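# Move desk items onto closet shelves, then close closet

## Task

Move every object currently on the desk onto the closet's shelves and close the closet door completely. At the end the gripper must have released everything and the robot must have backed away; nothing may stay in place only because the robot holds or props it. The robot must not tip over or finish leaning.

## Robot and tools

Robot: a Hello Robot Stretch 4 with one arm. It has an omni-wheel base, a lift that slides up a mast, a telescoping arm that reaches straight forward, a wrist with yaw, pitch and roll joints, and a two-finger gripper. It stands about 1.6 m tall; the base rim lies within 0.23 m of the base origin. Loose objects may occasionally be nudged by an outside push.

Frames: the base frame sits on the floor below the base centre, x ahead, y to the left, z up. hand_pose, a point between the open fingertips, is reported in this frame and may be slightly off. With all wrist joints at zero its axes line up with the base axes. The odometry frame is where the base frame was when the scene began; base_odometry heading runs -3.142 to 3.142, left positive, and wheel slip counts as movement.

execute_actions: argument actions is a list holding exactly one action (or empty, which only reports state and images). An action may contain base, joints or both, plus optional pace and contact_limits; alternatively it contains only end_of_arm. Its motions begin together.
- base: a single relative command, measured from where the base last reported itself. translate_m: drive straight by that many metres, forward positive, -2 to 2. strafe_m: slide sideways in metres, left positive, -2 to 2. rotate_rad: spin in place by radians, counter-clockwise (left) positive, -3.2 to 3.2.
- joints: absolute targets by name, each a single number. lift_m 0 to 1.2 m (height). arm_m 0 to 0.55 m (extension). wrist_yaw_rad -1.134 to 4.276 (0 points ahead, positive turns left, 3.14 tucks back; past 3.4 the arm may block). wrist_pitch_rad -1.117 to 4.259 (0 level, 1.57 pointing down). wrist_roll_rad -1.117 to 4.259 (0 keeps fingers level side by side; positive turns clockwise viewed from behind). gripper_m -0.038 to 0.141 m, the fingertip gap; below 0 the tips squeeze each other. Done tolerances: lift and arm 0.004, yaw and roll 0.02, pitch 0.05, gripper 0.004. Targets past a range are clipped and the result notes it; other bad values or unknown keys reject the whole call.
- pace: "slow", "default", "fast" or "max". Base speed 0.1/0.3/0.4/0.6 m/s and turn 1/2/3/4 rad/s; with the lift above 0.2 these shrink, to 0.3 m/s and 1 rad/s at full height.
- contact_limits: only arm_m, 0 (gentlest) to 0.75 (firmest), default 0.5; the arm halts when it pushes harder.
- end_of_arm: "enable_torque" revives wrist or gripper motors that shut off.
- cameras: names among head_camera, head_left_camera, head_right_camera, wrist_camera, or all; omitted/null means all, [] means none.
One action runs at most 15 s. A joint or base left out of an action may still be driving toward its earlier target. If a result reports a stop, later moving calls in the same reply are skipped.

wait: seconds 0 to 10; nothing new is commanded, then state and images come back.
zoom_image: camera plus region [x0, y0, x1, y1] in pixels from the image's top-left, at most 504 by 504; works only on full images in the latest result.
read_manual: section "licences"; just licence text, no motion.
finished_scene: scene number; irreversibly ends the scene and reports success. Only call it once everything is placed, the closet is shut, the gripper is open and the robot has moved away.

Cameras: head_camera looks forward and down from the mast top (turn the base to look around). head_left_camera and head_right_camera are steeper fisheyes that also show the base and arm. wrist_camera looks along the fingers, tips near the bottom of the frame.

Result lines: lidar_m lists 12 distances in metres, one per 30-degree sector, first straight ahead then counter-clockwise (4th left, 7th behind, 10th right); "-" means nothing seen or closer than 0.25 m. It senses from about 0.15 m high upward, so tabletops appear; it misses glass, thin legs and much behind. wrist_depth_mm is a 7x7 grid of depths, 100 to 2000 mm, "-" for unknown; the robot's own parts appear. turned_by_wheels versus turned_by_imu differing by over about 0.1 rad suggests a collision or slip, with heading error roughly their difference. base_tilt gives forward and right lean in degrees, with a fixed bias up to 1.5. motor_effort is percent of maximum, positive toward larger joint values, bracketed number the peak; wheel positive means turning right. A level held load shifts wrist_pitch_rad effort away from 0. Statuses: done, off_target (may still push), contact_stop_at_<key> (blocked; lift, arm or wheels go slack, a slack lift can sag), limit_stop_at_<name>, time_out, torque_fault (wrist motor limp until enable_torque). limit_stop_at_tilt means a lean over 6 degrees; lift, arm and wheels stop accepting commands. limit_stop_at_own_body blocks self-collision, likely with pitch below -0.2 and roll below -0.4 or above 4. on_its_own lists things not commanded by the call; its "held at" is a target, not a position.

Gripping: command a gap smaller than the object; squeezing further pulls it toward the wrist somewhat. Gap readings and done do not prove a grasp; a firm grip shows as a clear gripper_m effort change when the command is 0 or above. If tips jam on a surface, lift up.

Cautions: at scene start unfold with lift_m 0.4 and wrist_yaw_rad 0 together. Avoid turning or driving with over 1 kg held while arm_m exceeds 0.2, especially at fast paces. Pushing or pulling steadily, chiefly with the gripper high or a high contact limit, can tip the robot. Avoid dropping, slamming or shoving objects hard; over about 2 kg in a level gripper causes a torque fault. Robot time spent moving counts, so be efficient.

Each tool is called after "Call:" as name(argument=value, ...), one argument or row to a line, values as JSON.

## Session

Call:
execute_actions(
  actions=[],
)

Scene clock: 0.00 s.
base_odometry: x=+0.000 y=+0.000 heading=+0.000 (m, m, rad; odometry frame)
turned_by_wheels: +0.000 (rad since the last result)
turned_by_imu: +0.000 (rad since the last result)
base_tilt: forward=+0.1 right=-0.4 (deg)
lidar_m: 2.39 2.35 2.49 1.21 1.21 1.34 1.32 1.30 1.42 2.01 2.00 2.22
base_status: not commanded
joint_positions: lift_m=+0.122 arm_m=-0.001 wrist_yaw_rad=+3.150 wrist_pitch_rad=-0.013 wrist_roll_rad=-0.013 gripper_m=+0.057
joint_status: not commanded
motor_effort: lift_m=+21 arm_m=+0 wrist_yaw_rad=+1 wrist_pitch_rad=-8 wrist_roll_rad=-3 gripper_m=-2 wheel_0=+1 wheel_1=+0 wheel_2=+0 (%)
hand_pose: x=-0.1189 y=+0.0851 z=+0.3037 quat_wxyz=(-0.004, +0.007, -0.007, +1.000) (m; base frame)
wrist_depth_mm: - 136 1430 1618 1756 1921 1255 / - 121 204 1618 1756 1983 1576 / - 121 167 1576 1808 - 1756 / 120 136 236 1576 1756 - 1756 / 1229 1308 1464 1576 1756 1863 1499 / 1025 1138 195 1118 195 1098 1078 / 707 283 820 112 732 741 741
pictures: head_camera, head_left_camera, head_right_camera, wrist_camera
Images, in order (width x height): head_camera 420x560, head_left_camera 420x672, head_right_camera 420x672, wrist_camera 616x392.

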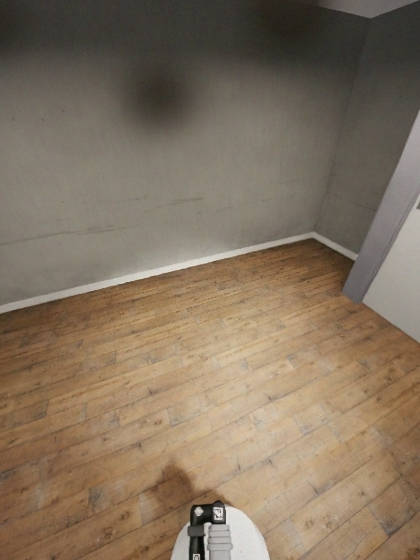

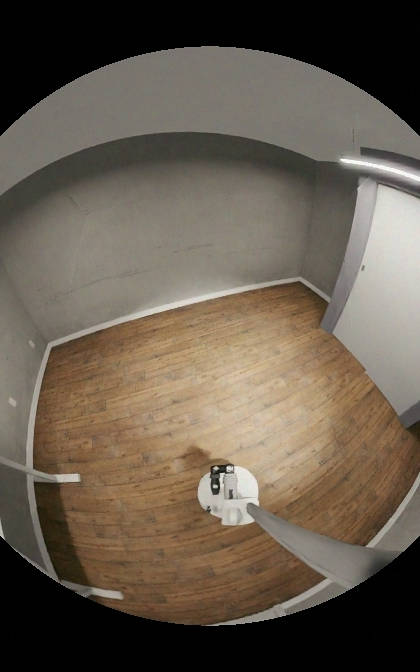

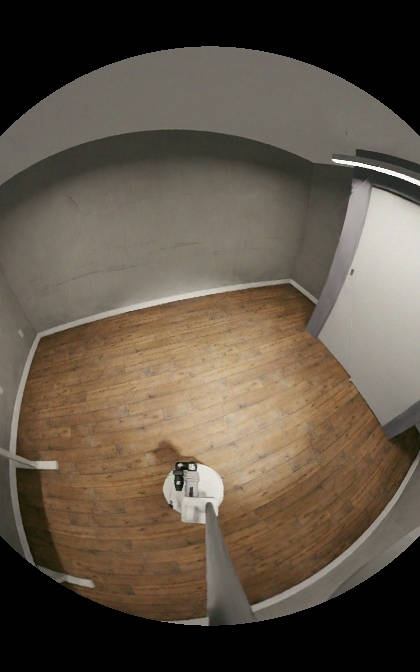

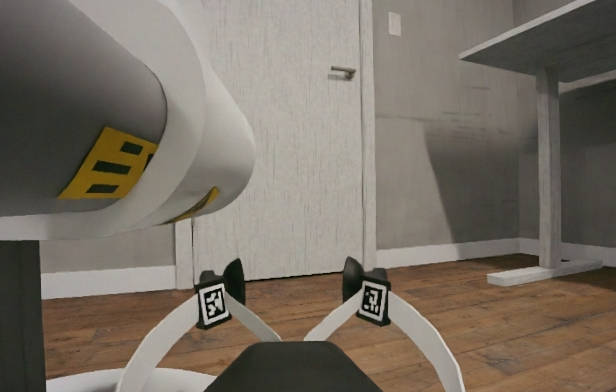

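Call:
execute_actions(
  actions=[
    {"base":{"rotate_rad":1.7},"joints":{"lift_m":0.4,"wrist_yaw_rad":0}},
  ],
)

Scene clock: 2.60 s.
base_odometry: x=+0.000 y=+0.000 heading=+1.699 (m, m, rad; odometry frame)
turned_by_wheels: +1.699 (rad since the last result)
turned_by_imu: +1.700 (rad since the last result)
base_tilt: forward=+0.1 right=-0.4 (deg)
lidar_m: 1.19 1.20 1.45 1.31 1.32 1.58 1.98 2.01 2.72 2.35 2.34 2.27
base_status: done
joint_positions: lift_m=+0.400 arm_m=-0.001 wrist_yaw_rad=+0.000 wrist_pitch_rad=-0.013 wrist_roll_rad=-0.013 gripper_m=+0.057
joint_status: all done
motor_effort: lift_m=+23(24) arm_m=-1(1) wrist_yaw_rad=+0(4) wrist_pitch_rad=-7(6) wrist_roll_rad=-3(3) gripper_m=-2(2) wheel_0=-3(10) wheel_1=-2(9) wheel_2=-2(11) (%)
hand_pose: x=+0.4587 y=-0.0873 z=+0.5818 quat_wxyz=(+1.000, -0.007, -0.007, +0.000) (m; base frame)
wrist_depth_mm: 1537 1576 1708 1863 - - - / 1008 1160 1182 1808 - - - / 1499 1576 1661 1863 - - - / 1537 1618 1708 1863 - - - / 1537 1661 1708 1808 - - - / 1537 1661 195 1708 195 1863 1863 / 1336 1229 1366 112 1281 1281 1281
pictures: head_camera, head_left_camera, head_right_camera, wrist_camera
Images, in order (width x height): head_camera 420x560, head_left_camera 420x672, head_right_camera 420x672, wrist_camera 616x392.

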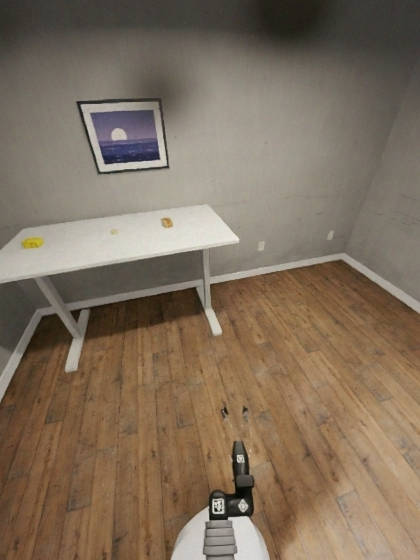

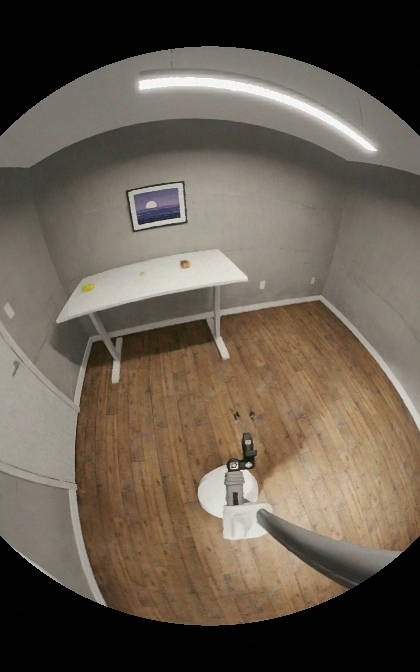

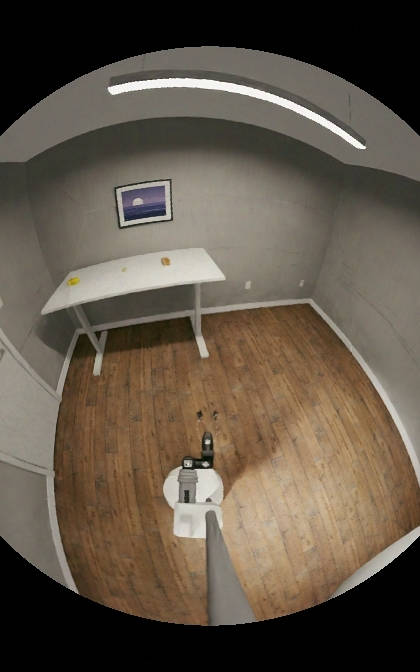

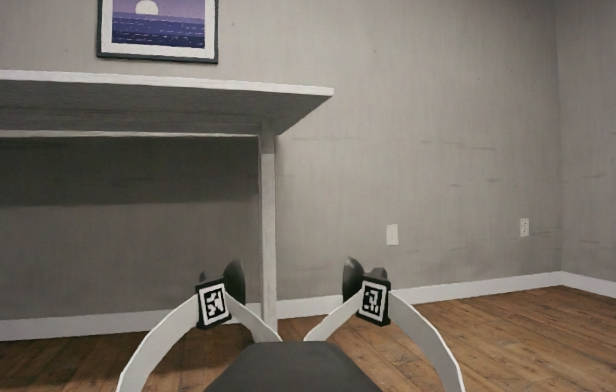

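Call:
zoom_image(
  camera="head_camera",
  region=[0, 190, 250, 300],
)

Region (0, 190, 250, 300) of head_camera's 420x560 image, scaled by 2.016, with more detail than that image has; it fills the top 222 rows of this view, and the rest is white.

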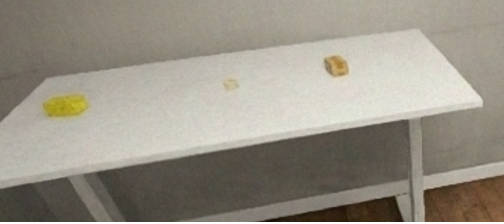

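Call:
execute_actions(
  actions=[
    {"base":{"rotate_rad":-2.9},"pace":"fast"},
  ],
)

Scene clock: 5.47 s.
base_odometry: x=+0.000 y=+0.000 heading=-1.200 (m, m, rad; odometry frame)
turned_by_wheels: -2.900 (rad since the last result)
turned_by_imu: -2.901 (rad since the last result)
base_tilt: forward=+0.1 right=-0.4 (deg)
lidar_m: 2.00 2.13 2.45 2.36 2.50 1.26 1.24 1.24 1.38 1.29 1.41 1.94
base_status: done
joint_positions: lift_m=+0.400 arm_m=-0.001 wrist_yaw_rad=+0.000 wrist_pitch_rad=-0.013 wrist_roll_rad=-0.013 gripper_m=+0.057
joint_status: not commanded
motor_effort: lift_m=+22(23) arm_m=-1(1) wrist_yaw_rad=+1(1) wrist_pitch_rad=-6(8) wrist_roll_rad=-3(3) gripper_m=-1(3) wheel_0=+3(6) wheel_1=+1(13) wheel_2=+1(11) (%)
hand_pose: x=+0.4587 y=-0.0875 z=+0.5819 quat_wxyz=(+1.000, -0.007, -0.007, +0.000) (m; base frame)
wrist_depth_mm: 1756 1756 1808 1756 1756 - 1661 / 1708 1808 1808 1756 1756 - 1708 / - 1808 1708 1756 1756 - 1708 / - 1808 1808 1756 1756 - 1708 / - 1808 1808 1756 1756 - 1756 / 1756 1808 195 1708 195 1921 1661 / 1336 1229 1430 111 1308 1281 1281
pictures: head_camera, head_left_camera, head_right_camera, wrist_camera
Images, in order (width x height): head_camera 420x560, head_left_camera 420x672, head_right_camera 420x672, wrist_camera 616x392.

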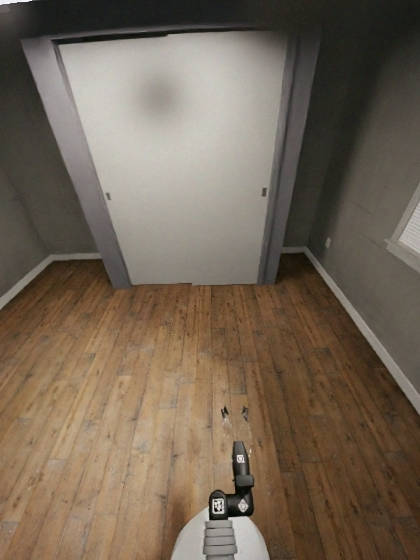

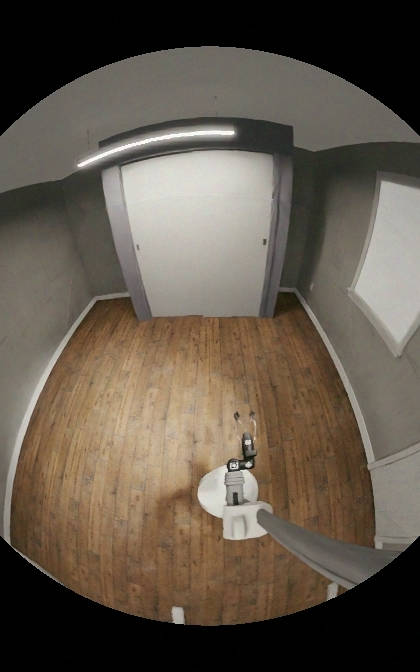

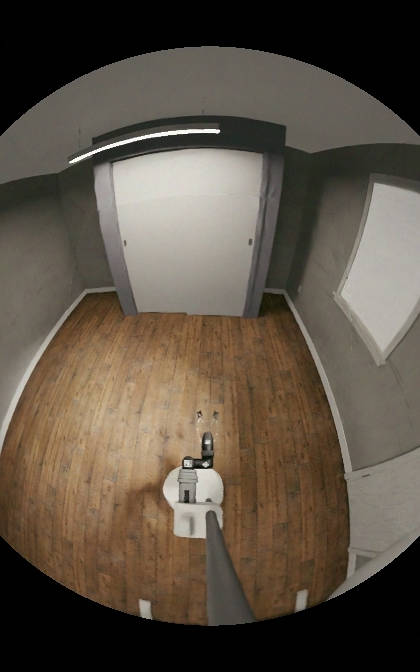

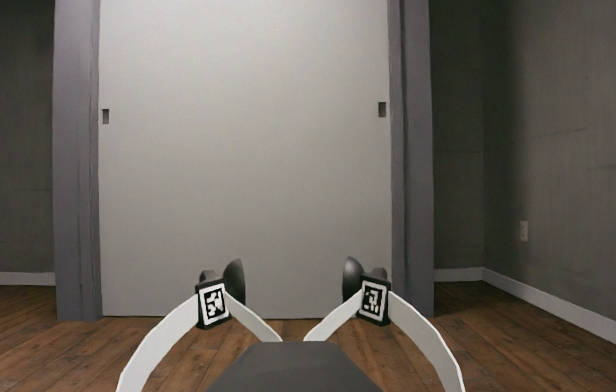

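Call:
zoom_image(
  camera="wrist_camera",
  region=[340, 70, 440, 150],
)

Call:
zoom_image(
  camera="head_camera",
  region=[100, 230, 300, 310],
)

Call:
zoom_image(
  camera="head_camera",
  region=[20, 10, 330, 80],
)

Region (340, 70, 440, 150) of wrist_camera's 616x392 image, scaled by 5.040; it fills the top 403 rows of this view, and the rest is white.

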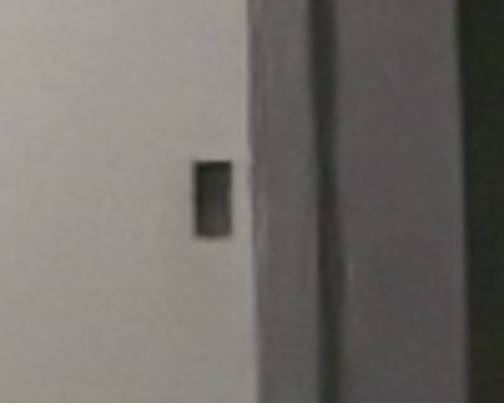

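Region (100, 230, 300, 310) of head_camera's 420x560 image, scaled by 2.520, with more detail than that image has; it fills the top 202 rows of this view, and the rest is white.

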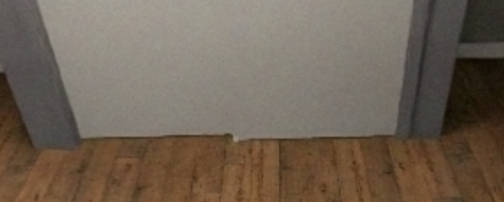

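Region (20, 10, 330, 80) of head_camera's 420x560 image, scaled by 1.626, with more detail than that image has; it fills the top 114 rows of this view, and the rest is white.

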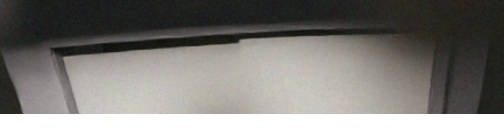

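Call:
execute_actions(
  actions=[
    {"base":{"translate_m":1.3},"joints":{"lift_m":0.77,"gripper_m":0.1},"pace":"fast"},
  ],
  cameras=[],
)

Call:
execute_actions(
  actions=[
    {"base":{"strafe_m":-0.3},"pace":"fast"},
  ],
)

Scene clock: 11.47 s.
base_odometry: x=+0.471 y=-1.212 heading=-1.200 (m, m, rad; odometry frame)
turned_by_wheels: +0.000 (rad since the last result)
turned_by_imu: -0.007 (rad since the last result)
base_tilt: forward=+0.1 right=-0.4 (deg)
lidar_m: 0.69 0.73 1.12 2.36 2.48 3.42 3.33 1.91 1.40 1.28 0.97 0.73
base_status: done
joint_positions: lift_m=+0.770 arm_m=-0.001 wrist_yaw_rad=+0.000 wrist_pitch_rad=-0.013 wrist_roll_rad=-0.013 gripper_m=+0.100
joint_status: all done
motor_effort: lift_m=+22(25) arm_m=-1(1) wrist_yaw_rad=+1(1) wrist_pitch_rad=-6(7) wrist_roll_rad=-3(3) gripper_m=+1(2) wheel_0=+3(7) wheel_1=+1(9) wheel_2=+2(15) (%)
hand_pose: x=+0.4587 y=-0.0874 z=+0.9519 quat_wxyz=(+1.000, -0.007, -0.007, +0.000) (m; base frame)
wrist_depth_mm: 535 492 496 504 504 504 500 / 539 492 496 500 504 504 504 / 535 492 496 500 500 504 508 / 535 496 496 500 508 504 508 / 539 500 500 500 508 508 508 / 539 492 213 500 202 508 512 / 544 500 500 112 508 512 508
pictures: none
No camera images: the call's "cameras" was empty. Leave "cameras" out to get every camera's image.

Scene clock: 13.47 s.
base_odometry: x=+0.192 y=-1.320 heading=-1.200 (m, m, rad; odometry frame)
turned_by_wheels: +0.000 (rad since the last result)
turned_by_imu: -0.001 (rad since the last result)
base_tilt: forward=+0.2 right=-0.5 (deg)
lidar_m: 0.69 0.72 1.09 2.65 2.81 3.42 2.95 1.51 1.06 1.00 1.10 0.72
base_status: done
joint_positions: lift_m=+0.770 arm_m=-0.001 wrist_yaw_rad=+0.000 wrist_pitch_rad=-0.013 wrist_roll_rad=-0.013 gripper_m=+0.100
joint_status: not commanded
motor_effort: lift_m=+22(22) arm_m=-1(1) wrist_yaw_rad=+1(1) wrist_pitch_rad=-8(11) wrist_roll_rad=-3(3) gripper_m=+0(0) wheel_0=-1(14) wheel_1=-1(13) wheel_2=+0(1) (%)
hand_pose: x=+0.4587 y=-0.0874 z=+0.9519 quat_wxyz=(+1.000, -0.007, -0.007, +0.000) (m; base frame)
wrist_depth_mm: 488 496 492 492 504 484 1205 / 484 492 496 496 504 484 1160 / 492 492 488 500 500 484 1205 / 488 500 496 500 500 488 1205 / 496 496 500 492 500 492 1205 / 492 492 212 496 202 488 1205 / 492 496 492 112 500 488 1182
pictures: head_camera, head_left_camera, head_right_camera, wrist_camera
Images, in order (width x height): head_camera 420x560, head_left_camera 420x672, head_right_camera 420x672, wrist_camera 616x392.

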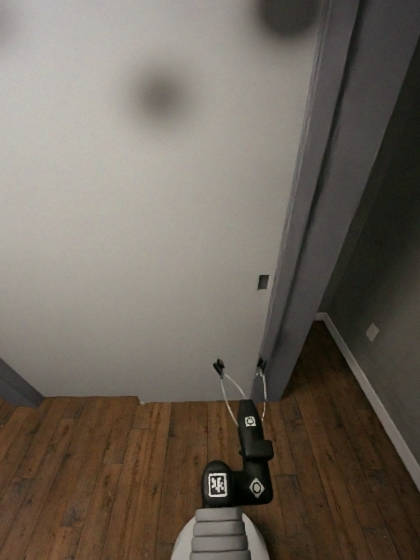

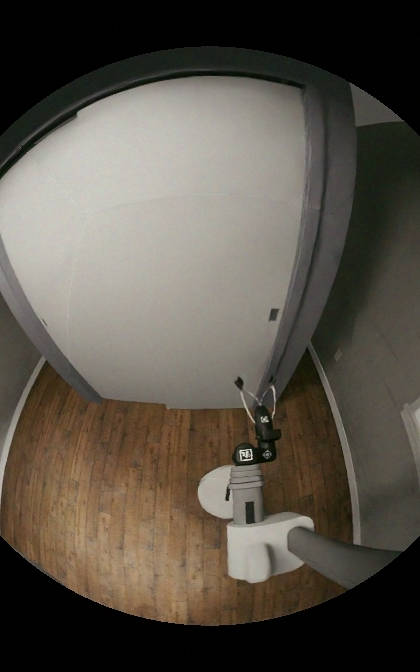

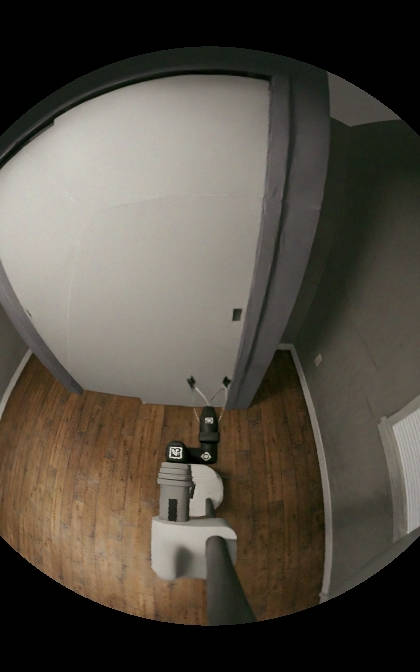

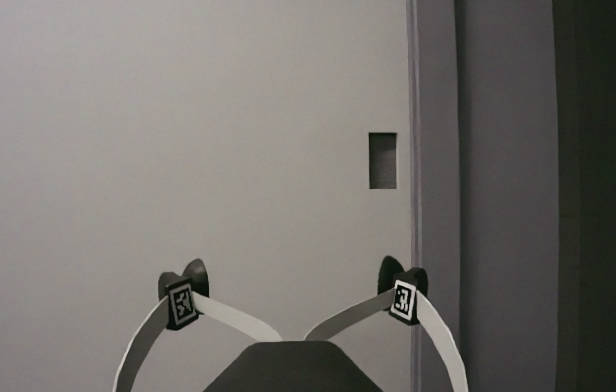

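Call:
execute_actions(
  actions=[
    {"base":{"strafe_m":-0.109},"joints":{"lift_m":0.856,"wrist_yaw_rad":0.25,"arm_m":0.12}},
  ],
  cameras=["head_camera","wrist_camera"],
)

Scene clock: 16.00 s.
base_odometry: x=+0.090 y=-1.360 heading=-1.200 (m, m, rad; odometry frame)
turned_by_wheels: +0.000 (rad since the last result)
turned_by_imu: +0.000 (rad since the last result)
base_tilt: forward=+0.1 right=-0.4 (deg)
lidar_m: 0.69 0.73 1.12 2.77 2.93 2.96 3.02 1.37 0.95 0.89 0.97 0.73
base_status: done
joint_positions: lift_m=+0.856 arm_m=+0.119 wrist_yaw_rad=+0.250 wrist_pitch_rad=-0.013 wrist_roll_rad=-0.013 gripper_m=+0.100
joint_status: all done
motor_effort: lift_m=+23(23) arm_m=+6(8) wrist_yaw_rad=+1(7) wrist_pitch_rad=-7(7) wrist_roll_rad=-4(3) gripper_m=-1(1) wheel_0=+3(13) wheel_1=-3(9) wheel_2=+0(0) (%)
hand_pose: x=+0.5910 y=-0.0133 z=+1.0378 quat_wxyz=(+0.992, -0.006, -0.007, +0.125) (m; base frame)
wrist_depth_mm: 442 415 389 364 345 298 298 / 442 410 389 366 347 301 298 / 442 415 389 366 347 301 300 / 442 415 389 366 351 301 300 / 442 415 389 370 355 301 298 / 445 418 214 366 203 301 300 / 445 410 394 112 351 300 300
pictures: head_camera, wrist_camera
Images, in order (width x height): head_camera 420x560, wrist_camera 616x392.

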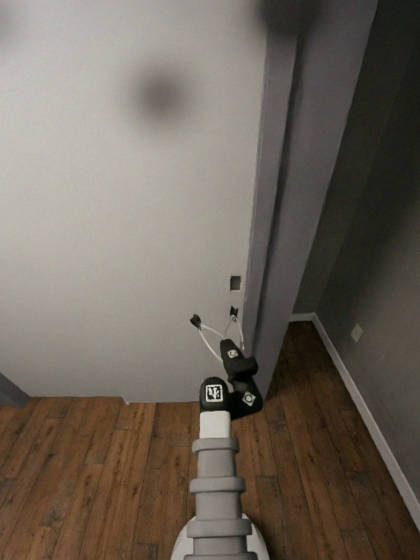

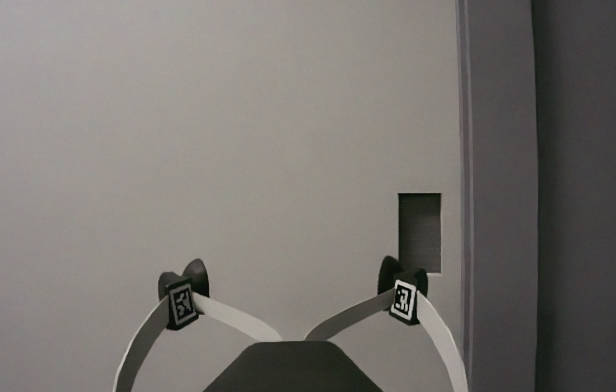

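Call:
execute_actions(
  actions=[
    {"base":{"strafe_m":-0.02},"joints":{"lift_m":0.865,"arm_m":0.19}},
  ],
  cameras=["head_camera","wrist_camera"],
)

Scene clock: 17.63 s.
base_odometry: x=+0.072 y=-1.367 heading=-1.200 (m, m, rad; odometry frame)
turned_by_wheels: +0.000 (rad since the last result)
turned_by_imu: +0.000 (rad since the last result)
base_tilt: forward=+0.1 right=-0.4 (deg)
lidar_m: 0.69 0.74 1.11 2.79 2.91 3.43 2.88 1.32 0.95 0.88 0.97 0.68
base_status: done
joint_positions: lift_m=+0.865 arm_m=+0.189 wrist_yaw_rad=+0.250 wrist_pitch_rad=-0.013 wrist_roll_rad=-0.013 gripper_m=+0.100
joint_status: all done
motor_effort: lift_m=+23(25) arm_m=+6(5) wrist_yaw_rad=+0(2) wrist_pitch_rad=-6(8) wrist_roll_rad=-3(3) gripper_m=-1(1) wheel_0=+2(9) wheel_1=+0(10) wheel_2=+0(3) (%)
hand_pose: x=+0.6610 y=-0.0133 z=+1.0468 quat_wxyz=(+0.992, -0.006, -0.007, +0.125) (m; base frame)
wrist_depth_mm: 353 332 312 296 279 236 237 / 353 334 312 296 279 236 238 / 355 334 314 297 278 238 230 / 359 336 315 297 283 237 235 / 359 336 310 297 287 237 231 / 359 334 213 298 202 238 231 / 359 330 319 112 282 237 239
pictures: head_camera, wrist_camera
Images, in order (width x height): head_camera 420x560, wrist_camera 616x392.

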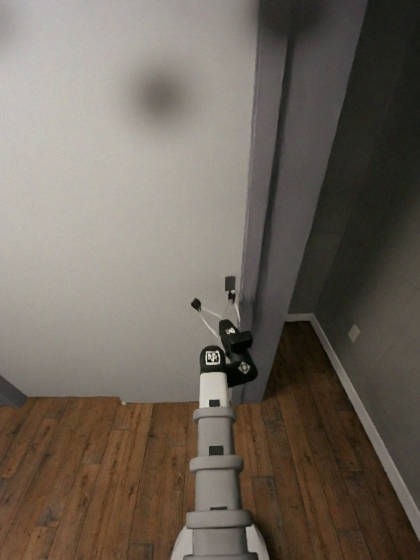

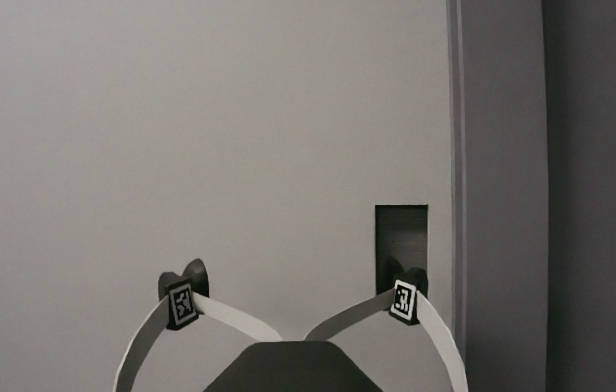

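Call:
execute_actions(
  actions=[
    {"joints":{"arm_m":0.245},"contact_limits":{"arm_m":0.2},"pace":"slow"},
  ],
  cameras=["head_camera","wrist_camera"],
)

Scene clock: 19.77 s.
base_odometry: x=+0.072 y=-1.367 heading=-1.200 (m, m, rad; odometry frame)
turned_by_wheels: +0.000 (rad since the last result)
turned_by_imu: +0.000 (rad since the last result)
base_tilt: forward=+0.1 right=-0.5 (deg)
lidar_m: 0.66 0.74 1.09 2.78 2.91 3.43 2.84 1.34 0.91 0.86 0.96 0.69
base_status: not commanded
joint_positions: lift_m=+0.865 arm_m=+0.243 wrist_yaw_rad=+0.241 wrist_pitch_rad=-0.013 wrist_roll_rad=-0.013 gripper_m=+0.100
joint_status: all done
on_its_own: wrist_yaw_rad is at rest, and its effort (+27) is outside its rest range (-13 to +13)
motor_effort: lift_m=+23(23) arm_m=+11(12) wrist_yaw_rad=+27(28) wrist_pitch_rad=-6(6) wrist_roll_rad=-3(3) gripper_m=+0(1) wheel_0=+1(1) wheel_1=-1(1) wheel_2=-3(3) (%)
contact_limits: arm_m 0.2
hand_pose: x=+0.7149 y=-0.0161 z=+1.0468 quat_wxyz=(+0.993, -0.006, -0.007, +0.120) (m; base frame)
wrist_depth_mm: 289 273 255 242 230 189 182 / 287 272 257 243 230 190 183 / 290 272 256 242 231 190 183 / 291 274 257 245 235 190 183 / 290 273 256 244 239 190 183 / 291 274 214 245 199 190 184 / 293 271 263 112 232 189 184
pictures: head_camera, wrist_camera
Images, in order (width x height): head_camera 420x560, wrist_camera 616x392.

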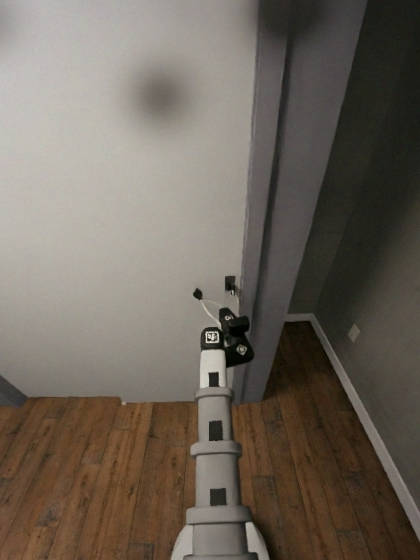

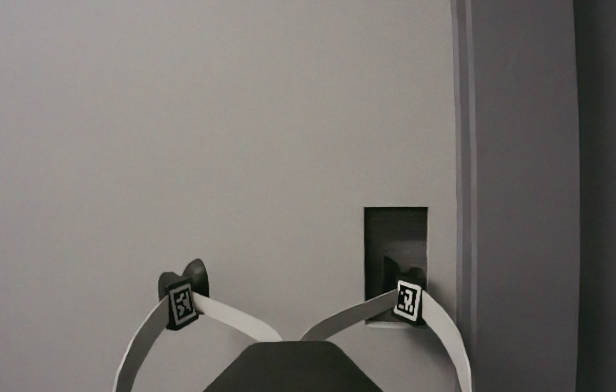

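Call:
execute_actions(
  actions=[
    {"base":{"strafe_m":0.06},"joints":{"arm_m":0.235},"pace":"slow"},
  ],
  cameras=["head_camera","wrist_camera"],
)

Scene clock: 21.87 s.
base_odometry: x=+0.127 y=-1.345 heading=-1.200 (m, m, rad; odometry frame)
turned_by_wheels: +0.000 (rad since the last result)
turned_by_imu: +0.000 (rad since the last result)
base_tilt: forward=+0.2 right=-0.4 (deg)
lidar_m: 0.68 0.72 1.08 2.73 2.87 3.45 3.34 1.43 1.00 0.93 1.03 0.69
base_status: done
joint_positions: lift_m=+0.865 arm_m=+0.236 wrist_yaw_rad=+0.250 wrist_pitch_rad=-0.013 wrist_roll_rad=-0.013 gripper_m=+0.100
joint_status: all done
motor_effort: lift_m=+23(23) arm_m=-6(12) wrist_yaw_rad=+2(47) wrist_pitch_rad=-8(7) wrist_roll_rad=-3(3) gripper_m=+0(6) wheel_0=-4(17) wheel_1=+5(8) wheel_2=-3(3) (%)
hand_pose: x=+0.7081 y=-0.0134 z=+1.0468 quat_wxyz=(+0.992, -0.006, -0.007, +0.124) (m; base frame)
wrist_depth_mm: 297 279 262 248 234 273 229 / 300 279 262 249 236 277 233 / 300 281 265 250 236 283 236 / 300 282 263 249 239 285 237 / 301 281 263 249 241 286 237 / 300 281 212 250 202 283 236 / 301 279 267 112 236 282 235
pictures: head_camera, wrist_camera
Images, in order (width x height): head_camera 420x560, wrist_camera 616x392.

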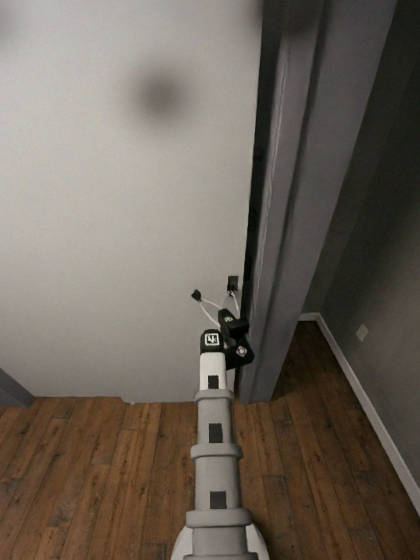

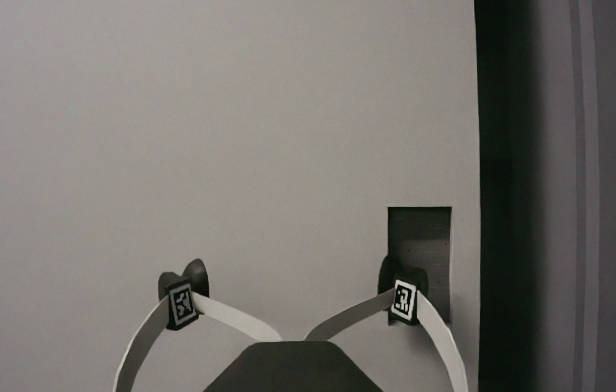

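Call:
execute_actions(
  actions=[
    {"base":{"strafe_m":0.3},"joints":{"arm_m":0.239},"pace":"slow"},
  ],
  cameras=["head_camera","wrist_camera"],
)

Scene clock: 26.20 s.
base_odometry: x=+0.407 y=-1.237 heading=-1.201 (m, m, rad; odometry frame)
turned_by_wheels: -0.001 (rad since the last result)
turned_by_imu: -0.003 (rad since the last result)
base_tilt: forward=+0.1 right=-0.4 (deg)
lidar_m: 0.67 0.75 1.09 2.43 2.54 3.44 3.34 1.83 1.32 1.23 1.34 0.82
base_status: done
joint_positions: lift_m=+0.865 arm_m=+0.238 wrist_yaw_rad=+0.244 wrist_pitch_rad=-0.013 wrist_roll_rad=-0.013 gripper_m=+0.100
joint_status: all done
on_its_own: wrist_yaw_rad is at rest, and its effort (+17) is outside its rest range (-13 to +13)
motor_effort: lift_m=+23(23) arm_m=+6(5) wrist_yaw_rad=+17(54) wrist_pitch_rad=-8(7) wrist_roll_rad=-3(3) gripper_m=-3(6) wheel_0=-8(16) wheel_1=+3(8) wheel_2=-4(3) (%)
hand_pose: x=+0.7099 y=-0.0150 z=+1.0468 quat_wxyz=(+0.993, -0.006, -0.007, +0.122) (m; base frame)
wrist_depth_mm: 297 279 263 247 235 228 723 / 294 278 263 249 236 229 831 / 297 279 263 250 236 229 842 / 298 281 264 249 238 239 854 / 297 282 262 250 241 240 842 / 298 282 213 250 198 240 750 / 300 278 266 112 238 230 539
pictures: head_camera, wrist_camera
Images, in order (width x height): head_camera 420x560, wrist_camera 616x392.

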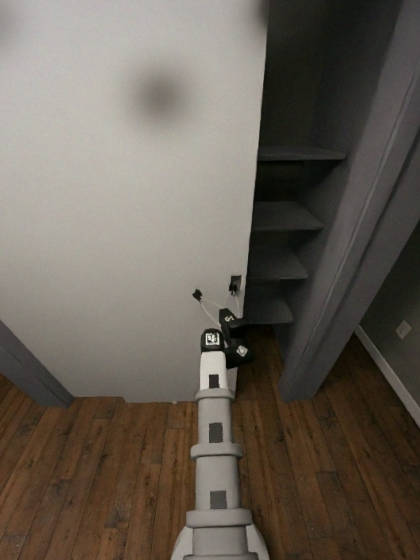

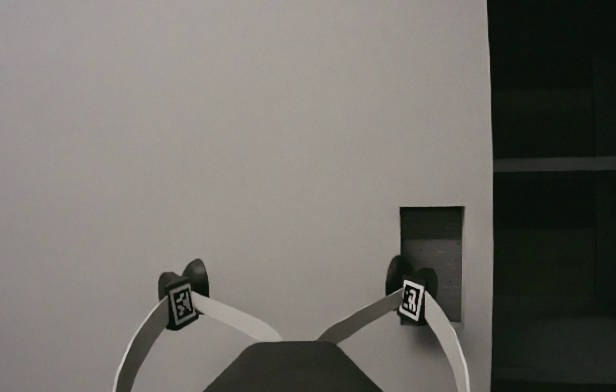

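Call:
execute_actions(
  actions=[
    {"base":{"strafe_m":0.22},"pace":"slow"},
  ],
  cameras=["head_camera","wrist_camera"],
)

Scene clock: 29.73 s.
base_odometry: x=+0.612 y=-1.158 heading=-1.202 (m, m, rad; odometry frame)
turned_by_wheels: -0.001 (rad since the last result)
turned_by_imu: -0.002 (rad since the last result)
base_tilt: forward=+0.2 right=-0.4 (deg)
lidar_m: 0.69 0.71 1.05 2.19 2.30 3.21 3.35 2.14 1.53 1.46 0.97 0.96
base_status: done
joint_positions: lift_m=+0.865 arm_m=+0.238 wrist_yaw_rad=+0.244 wrist_pitch_rad=-0.013 wrist_roll_rad=-0.013 gripper_m=+0.100
joint_status: not commanded
on_its_own: wrist_yaw_rad is at rest, and its effort (+18) is outside its rest range (-13 to +13)
motor_effort: lift_m=+23(23) arm_m=+6(6) wrist_yaw_rad=+18(42) wrist_pitch_rad=-6(7) wrist_roll_rad=-3(3) gripper_m=-2(6) wheel_0=-8(18) wheel_1=+2(7) wheel_2=-1(5) (%)
hand_pose: x=+0.7099 y=-0.0151 z=+1.0468 quat_wxyz=(+0.993, -0.006, -0.007, +0.122) (m; base frame)
wrist_depth_mm: 296 277 262 247 236 229 723 / 294 278 263 248 236 229 842 / 297 279 262 249 236 229 854 / 297 279 263 249 238 240 831 / 298 281 260 250 240 240 842 / 297 281 213 250 198 240 759 / 298 277 266 111 237 229 544
pictures: head_camera, wrist_camera
Images, in order (width x height): head_camera 420x560, wrist_camera 616x392.

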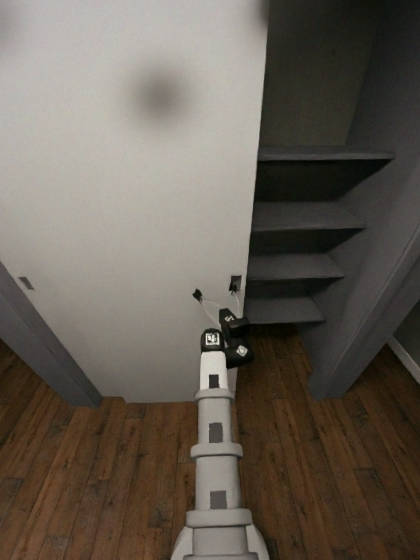

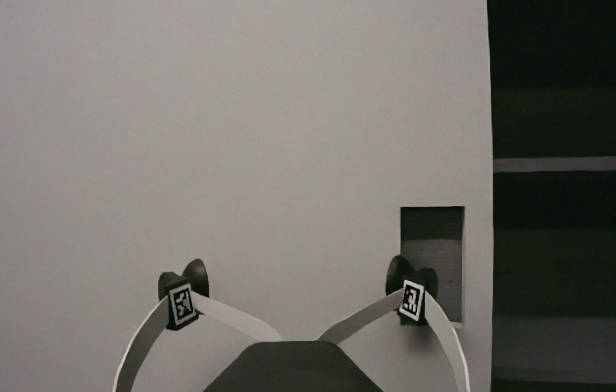

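Call:
execute_actions(
  actions=[
    {"joints":{"arm_m":0.1}},
  ],
  cameras=[],
)

Call:
execute_actions(
  actions=[
    {"base":{"strafe_m":-0.28},"joints":{"arm_m":0.0,"wrist_yaw_rad":0},"pace":"fast"},
  ],
)

Scene clock: 31.50 s.
base_odometry: x=+0.612 y=-1.158 heading=-1.201 (m, m, rad; odometry frame)
turned_by_wheels: +0.000 (rad since the last result)
turned_by_imu: +0.000 (rad since the last result)
base_tilt: forward=+0.2 right=-0.5 (deg)
lidar_m: 0.69 0.73 1.06 2.21 2.29 3.17 3.35 2.12 1.53 1.45 0.96 0.97
base_status: not commanded
joint_positions: lift_m=+0.865 arm_m=+0.101 wrist_yaw_rad=+0.250 wrist_pitch_rad=-0.013 wrist_roll_rad=-0.013 gripper_m=+0.100
joint_status: all done
motor_effort: lift_m=+23(23) arm_m=-6(7) wrist_yaw_rad=+1(18) wrist_pitch_rad=-5(8) wrist_roll_rad=-3(4) gripper_m=-2(2) wheel_0=-5(8) wheel_1=+2(2) wheel_2=-1(2) (%)
hand_pose: x=+0.5731 y=-0.0133 z=+1.0468 quat_wxyz=(+0.992, -0.006, -0.007, +0.125) (m; base frame)
wrist_depth_mm: 462 439 410 384 368 699 723 / 466 439 410 389 368 976 960 / 469 439 413 387 368 991 960 / 473 439 415 389 373 991 960 / 469 439 407 389 375 1008 960 / 466 442 213 394 202 707 768 / 473 433 421 112 373 960 960
pictures: none
No camera images: the call's "cameras" was empty. Leave "cameras" out to get every camera's image.

Scene clock: 33.50 s.
base_odometry: x=+0.351 y=-1.259 heading=-1.201 (m, m, rad; odometry frame)
turned_by_wheels: +0.000 (rad since the last result)
turned_by_imu: -0.001 (rad since the last result)
base_tilt: forward=+0.1 right=-0.5 (deg)
lidar_m: 0.70 0.74 1.02 2.50 2.59 3.44 2.95 1.76 1.23 1.16 1.25 0.79
base_status: done
joint_positions: lift_m=+0.865 arm_m=+0.001 wrist_yaw_rad=+0.000 wrist_pitch_rad=-0.013 wrist_roll_rad=-0.013 gripper_m=+0.100
joint_status: all done
motor_effort: lift_m=+22(23) arm_m=-6(8) wrist_yaw_rad=+1(8) wrist_pitch_rad=-7(7) wrist_roll_rad=-3(3) gripper_m=+1(1) wheel_0=+0(14) wheel_1=+1(12) wheel_2=+0(1) (%)
hand_pose: x=+0.4604 y=-0.0875 z=+1.0468 quat_wxyz=(+1.000, -0.007, -0.007, +0.000) (m; base frame)
wrist_depth_mm: 484 484 1182 1229 1182 597 477 / 488 492 1042 1060 1078 778 480 / 484 492 1182 1182 1229 788 477 / 492 500 1182 1182 1229 809 473 / 488 500 1229 1205 1255 788 480 / 484 488 213 917 202 798 480 / 492 492 1205 112 1229 564 484
pictures: head_camera, head_left_camera, head_right_camera, wrist_camera
Images, in order (width x height): head_camera 420x560, head_left_camera 420x672, head_right_camera 420x672, wrist_camera 616x392.

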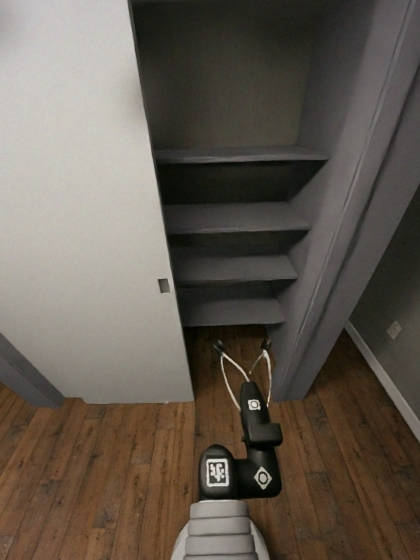

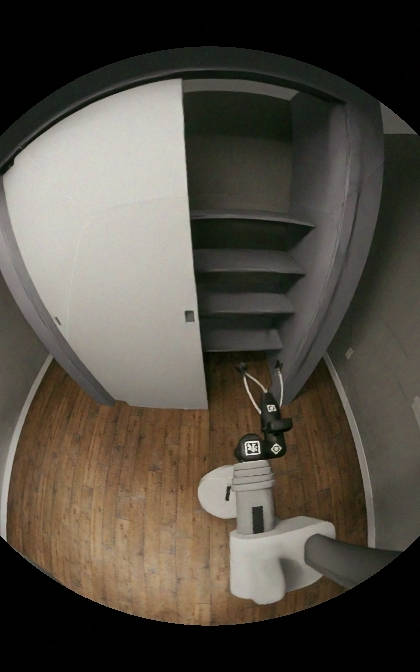

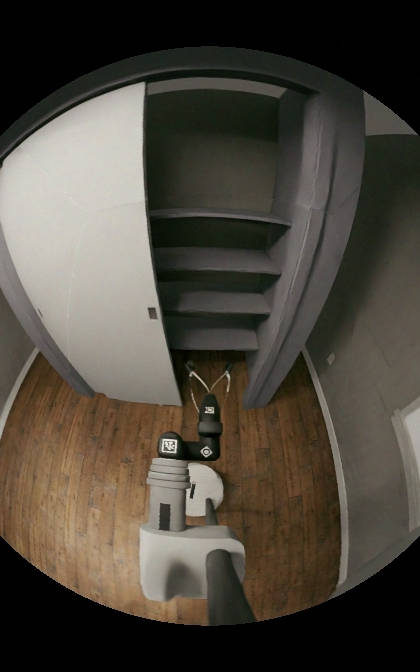

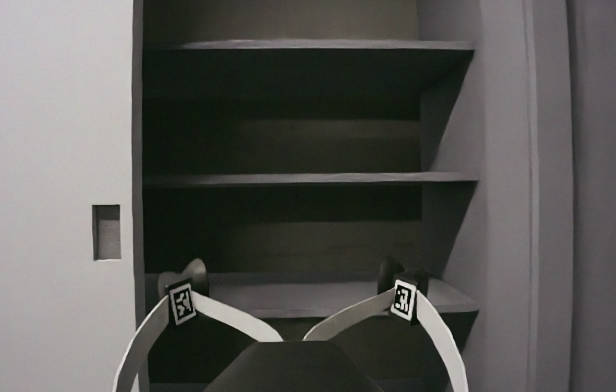

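Call:
execute_actions(
  actions=[
    {"base":{"rotate_rad":3.14},"joints":{"lift_m":0.25},"pace":"max"},
  ],
  cameras=["head_camera"],
)

Scene clock: 38.27 s.
base_odometry: x=+0.351 y=-1.259 heading=+1.938 (m, m, rad; odometry frame)
turned_by_wheels: +3.139 (rad since the last result)
turned_by_imu: +3.141 (rad since the last result)
base_tilt: forward=+0.1 right=-0.4 (deg)
lidar_m: 2.49 1.76 1.24 1.20 1.28 0.79 0.72 0.71 1.03 2.48 2.57 3.43
base_status: done
joint_positions: lift_m=+0.250 arm_m=+0.001 wrist_yaw_rad=+0.000 wrist_pitch_rad=-0.013 wrist_roll_rad=-0.013 gripper_m=+0.100
joint_status: all done
motor_effort: lift_m=+19(21) arm_m=-6(6) wrist_yaw_rad=+0(0) wrist_pitch_rad=-8(7) wrist_roll_rad=-3(3) gripper_m=-1(1) wheel_0=-4(12) wheel_1=-2(9) wheel_2=-1(13) (%)
hand_pose: x=+0.4604 y=-0.0874 z=+0.4321 quat_wxyz=(+1.000, -0.007, -0.007, +0.000) (m; base frame)
wrist_depth_mm: 1863 - - - - - - / 1983 - - - - - - / 1863 - - - - - - / 1863 - - - - - - / 1863 - - - - - - / 1537 1336 213 1464 203 1464 1397 / 1008 991 1060 112 976 976 976
pictures: head_camera
Images, in order (width x height): head_camera 420x560.

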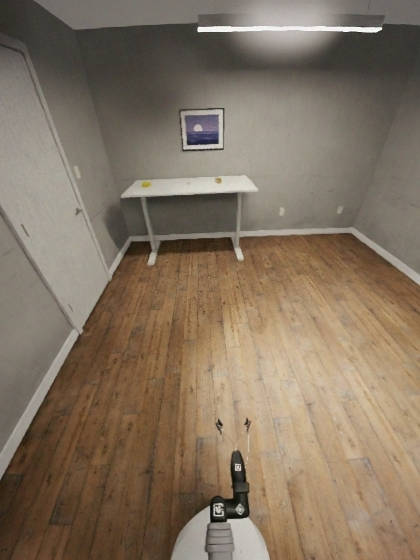

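Call:
execute_actions(
  actions=[
    {"base":{"translate_m":2.0},"joints":{"lift_m":0.95,"wrist_pitch_rad":0.6},"pace":"max"},
  ],
)

Scene clock: 43.47 s.
base_odometry: x=-0.368 y=+0.607 heading=+1.939 (m, m, rad; odometry frame)
turned_by_wheels: +0.001 (rad since the last result)
turned_by_imu: -0.011 (rad since the last result)
base_tilt: forward=+0.2 right=-0.5 (deg)
lidar_m: 0.50 0.50 0.71 1.20 1.28 1.80 2.70 2.79 2.53 2.43 0.79 0.51
base_status: done
joint_positions: lift_m=+0.950 arm_m=+0.001 wrist_yaw_rad=+0.000 wrist_pitch_rad=+0.602 wrist_roll_rad=-0.013 gripper_m=+0.100
joint_status: all done
motor_effort: lift_m=+21(25) arm_m=-6(6) wrist_yaw_rad=+0(0) wrist_pitch_rad=-5(3) wrist_roll_rad=-3(3) gripper_m=+0(0) wheel_0=+4(12) wheel_1=+3(10) wheel_2=+1(17) (%)
hand_pose: x=+0.4097 y=-0.0874 z=+0.9649 quat_wxyz=(+0.955, -0.006, +0.296, +0.002) (m; base frame)
wrist_depth_mm: 891 891 931 946 946 991 1025 / 574 569 569 569 574 585 647 / 407 410 410 407 413 418 424 / 325 332 334 338 347 355 359 / 1366 1397 1397 1464 1430 1499 1464 / 1336 1308 213 1336 202 1336 1336 / 1160 1138 1182 112 1160 1160 1182
pictures: head_camera, head_left_camera, head_right_camera, wrist_camera
Images, in order (width x height): head_camera 420x560, head_left_camera 420x672, head_right_camera 420x672, wrist_camera 616x392.

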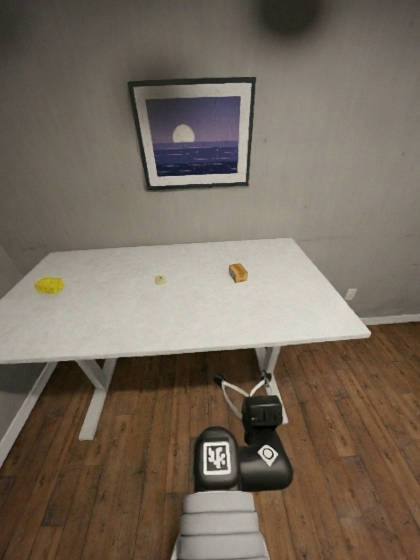

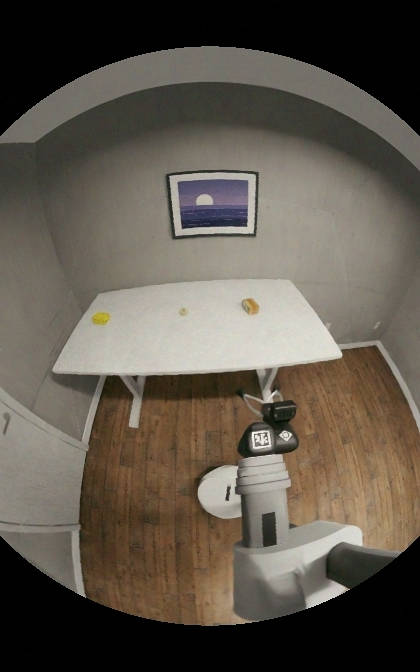

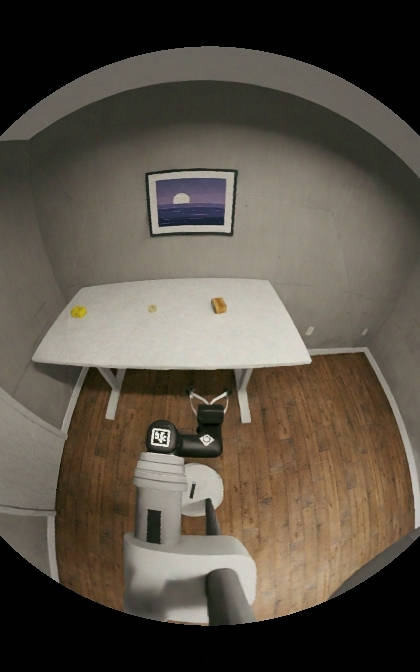

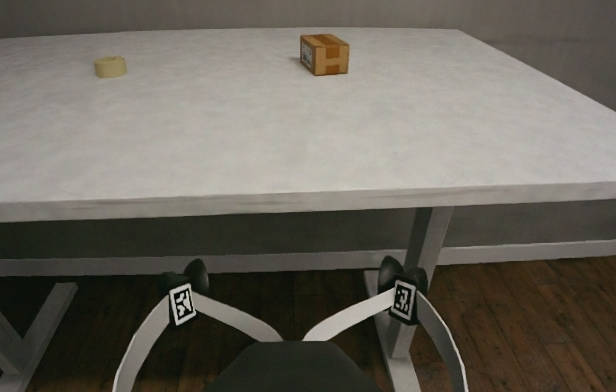

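Call:
execute_actions(
  actions=[
    {"base":{"strafe_m":-0.11},"joints":{"lift_m":1.04,"wrist_yaw_rad":0.35}},
  ],
  cameras=[],
)

Call:
execute_actions(
  actions=[
    {"joints":{"arm_m":0.33}},
  ],
  cameras=["head_camera","wrist_camera"],
)

Scene clock: 46.17 s.
base_odometry: x=-0.266 y=+0.647 heading=+1.939 (m, m, rad; odometry frame)
turned_by_wheels: +0.000 (rad since the last result)
turned_by_imu: +0.000 (rad since the last result)
base_tilt: forward=+0.1 right=-0.5 (deg)
lidar_m: 0.50 0.52 0.73 1.31 1.41 1.94 2.70 2.78 2.44 2.31 1.86 0.55
base_status: done
joint_positions: lift_m=+1.040 arm_m=+0.001 wrist_yaw_rad=+0.350 wrist_pitch_rad=+0.602 wrist_roll_rad=-0.013 gripper_m=+0.100
joint_status: all done
motor_effort: lift_m=+23(24) arm_m=-6(6) wrist_yaw_rad=+1(8) wrist_pitch_rad=-5(6) wrist_roll_rad=-2(3) gripper_m=+0(0) wheel_0=+2(13) wheel_1=-3(10) wheel_2=+0(3) (%)
hand_pose: x=+0.4253 y=-0.0006 z=+1.0547 quat_wxyz=(+0.940, -0.058, +0.291, +0.168) (m; base frame)
wrist_depth_mm: 1229 1138 1060 991 917 866 820 / 809 842 842 831 842 854 854 / 609 603 609 609 597 615 621 / 473 473 473 477 480 480 480 / 1464 1229 407 392 392 392 389 / 1430 1366 213 1397 202 343 330 / 1255 1229 1281 112 1281 1118 1255
pictures: none
No camera images: the call's "cameras" was empty. Leave "cameras" out to get every camera's image.

Scene clock: 48.27 s.
base_odometry: x=-0.266 y=+0.647 heading=+1.939 (m, m, rad; odometry frame)
turned_by_wheels: +0.000 (rad since the last result)
turned_by_imu: +0.000 (rad since the last result)
base_tilt: forward=+0.1 right=-0.4 (deg)
lidar_m: 0.49 0.54 0.72 1.33 1.39 1.91 2.71 2.81 2.42 2.33 1.88 0.60
base_status: not commanded
joint_positions: lift_m=+1.040 arm_m=+0.329 wrist_yaw_rad=+0.350 wrist_pitch_rad=+0.602 wrist_roll_rad=-0.013 gripper_m=+0.100
joint_status: all done
motor_effort: lift_m=+23(23) arm_m=+6(5) wrist_yaw_rad=+1(1) wrist_pitch_rad=-5(6) wrist_roll_rad=-2(3) gripper_m=-1(1) wheel_0=+2(2) wheel_1=-3(3) wheel_2=+0(0) (%)
hand_pose: x=+0.7532 y=-0.0006 z=+1.0547 quat_wxyz=(+0.940, -0.058, +0.291, +0.168) (m; base frame)
wrist_depth_mm: 854 788 741 683 634 603 574 / 842 831 768 741 699 647 609 / 603 603 603 603 597 609 609 / 466 469 473 473 455 473 477 / 382 387 389 389 343 389 389 / 325 317 213 330 203 330 327 / 283 282 293 112 285 285 290
pictures: head_camera, wrist_camera
Images, in order (width x height): head_camera 420x560, wrist_camera 616x392.

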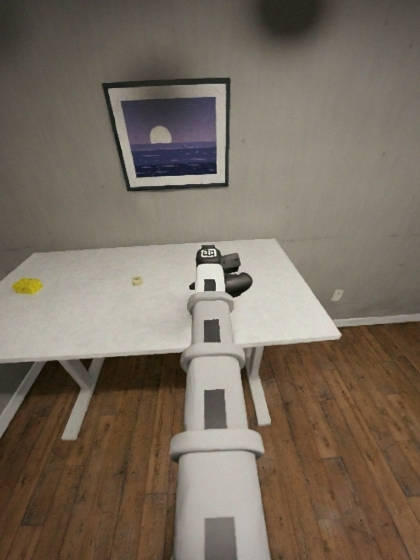

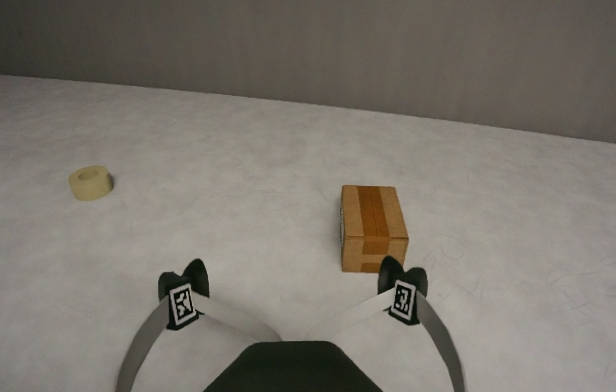

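Call:
execute_actions(
  actions=[
    {"base":{"strafe_m":-0.019},"joints":{"arm_m":0.483,"lift_m":1.02}},
  ],
  cameras=["wrist_camera"],
)

Scene clock: 50.57 s.
base_odometry: x=-0.248 y=+0.654 heading=+1.939 (m, m, rad; odometry frame)
turned_by_wheels: +0.000 (rad since the last result)
turned_by_imu: +0.000 (rad since the last result)
base_tilt: forward=+0.2 right=-0.4 (deg)
lidar_m: 0.51 0.56 0.71 1.34 1.42 1.94 2.72 2.80 2.43 2.30 1.92 0.56
base_status: done
joint_positions: lift_m=+1.020 arm_m=+0.482 wrist_yaw_rad=+0.350 wrist_pitch_rad=+0.602 wrist_roll_rad=-0.013 gripper_m=+0.100
joint_status: all done
motor_effort: lift_m=+18(21) arm_m=+6(5) wrist_yaw_rad=+1(1) wrist_pitch_rad=-5(7) wrist_roll_rad=-3(3) gripper_m=-1(1) wheel_0=+3(7) wheel_1=-2(11) wheel_2=+0(2) (%)
hand_pose: x=+0.9062 y=-0.0006 z=+1.0351 quat_wxyz=(+0.940, -0.058, +0.291, +0.168) (m; base frame)
wrist_depth_mm: 676 634 574 539 508 473 449 / 732 683 627 585 544 508 480 / 559 559 554 564 564 539 517 / 436 436 436 436 442 442 442 / 355 357 359 359 362 362 362 / 301 294 213 247 203 306 304 / 263 264 271 111 264 263 270
pictures: wrist_camera
Images, in order (width x height): wrist_camera 616x392.

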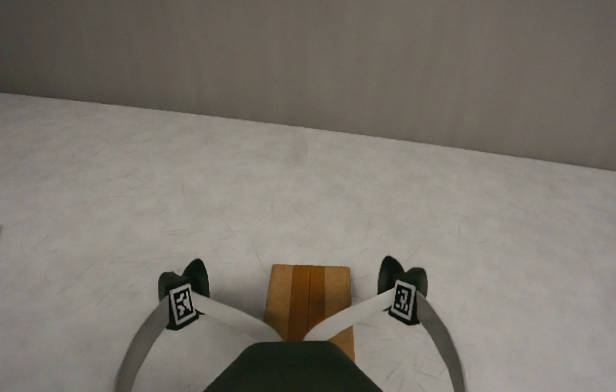

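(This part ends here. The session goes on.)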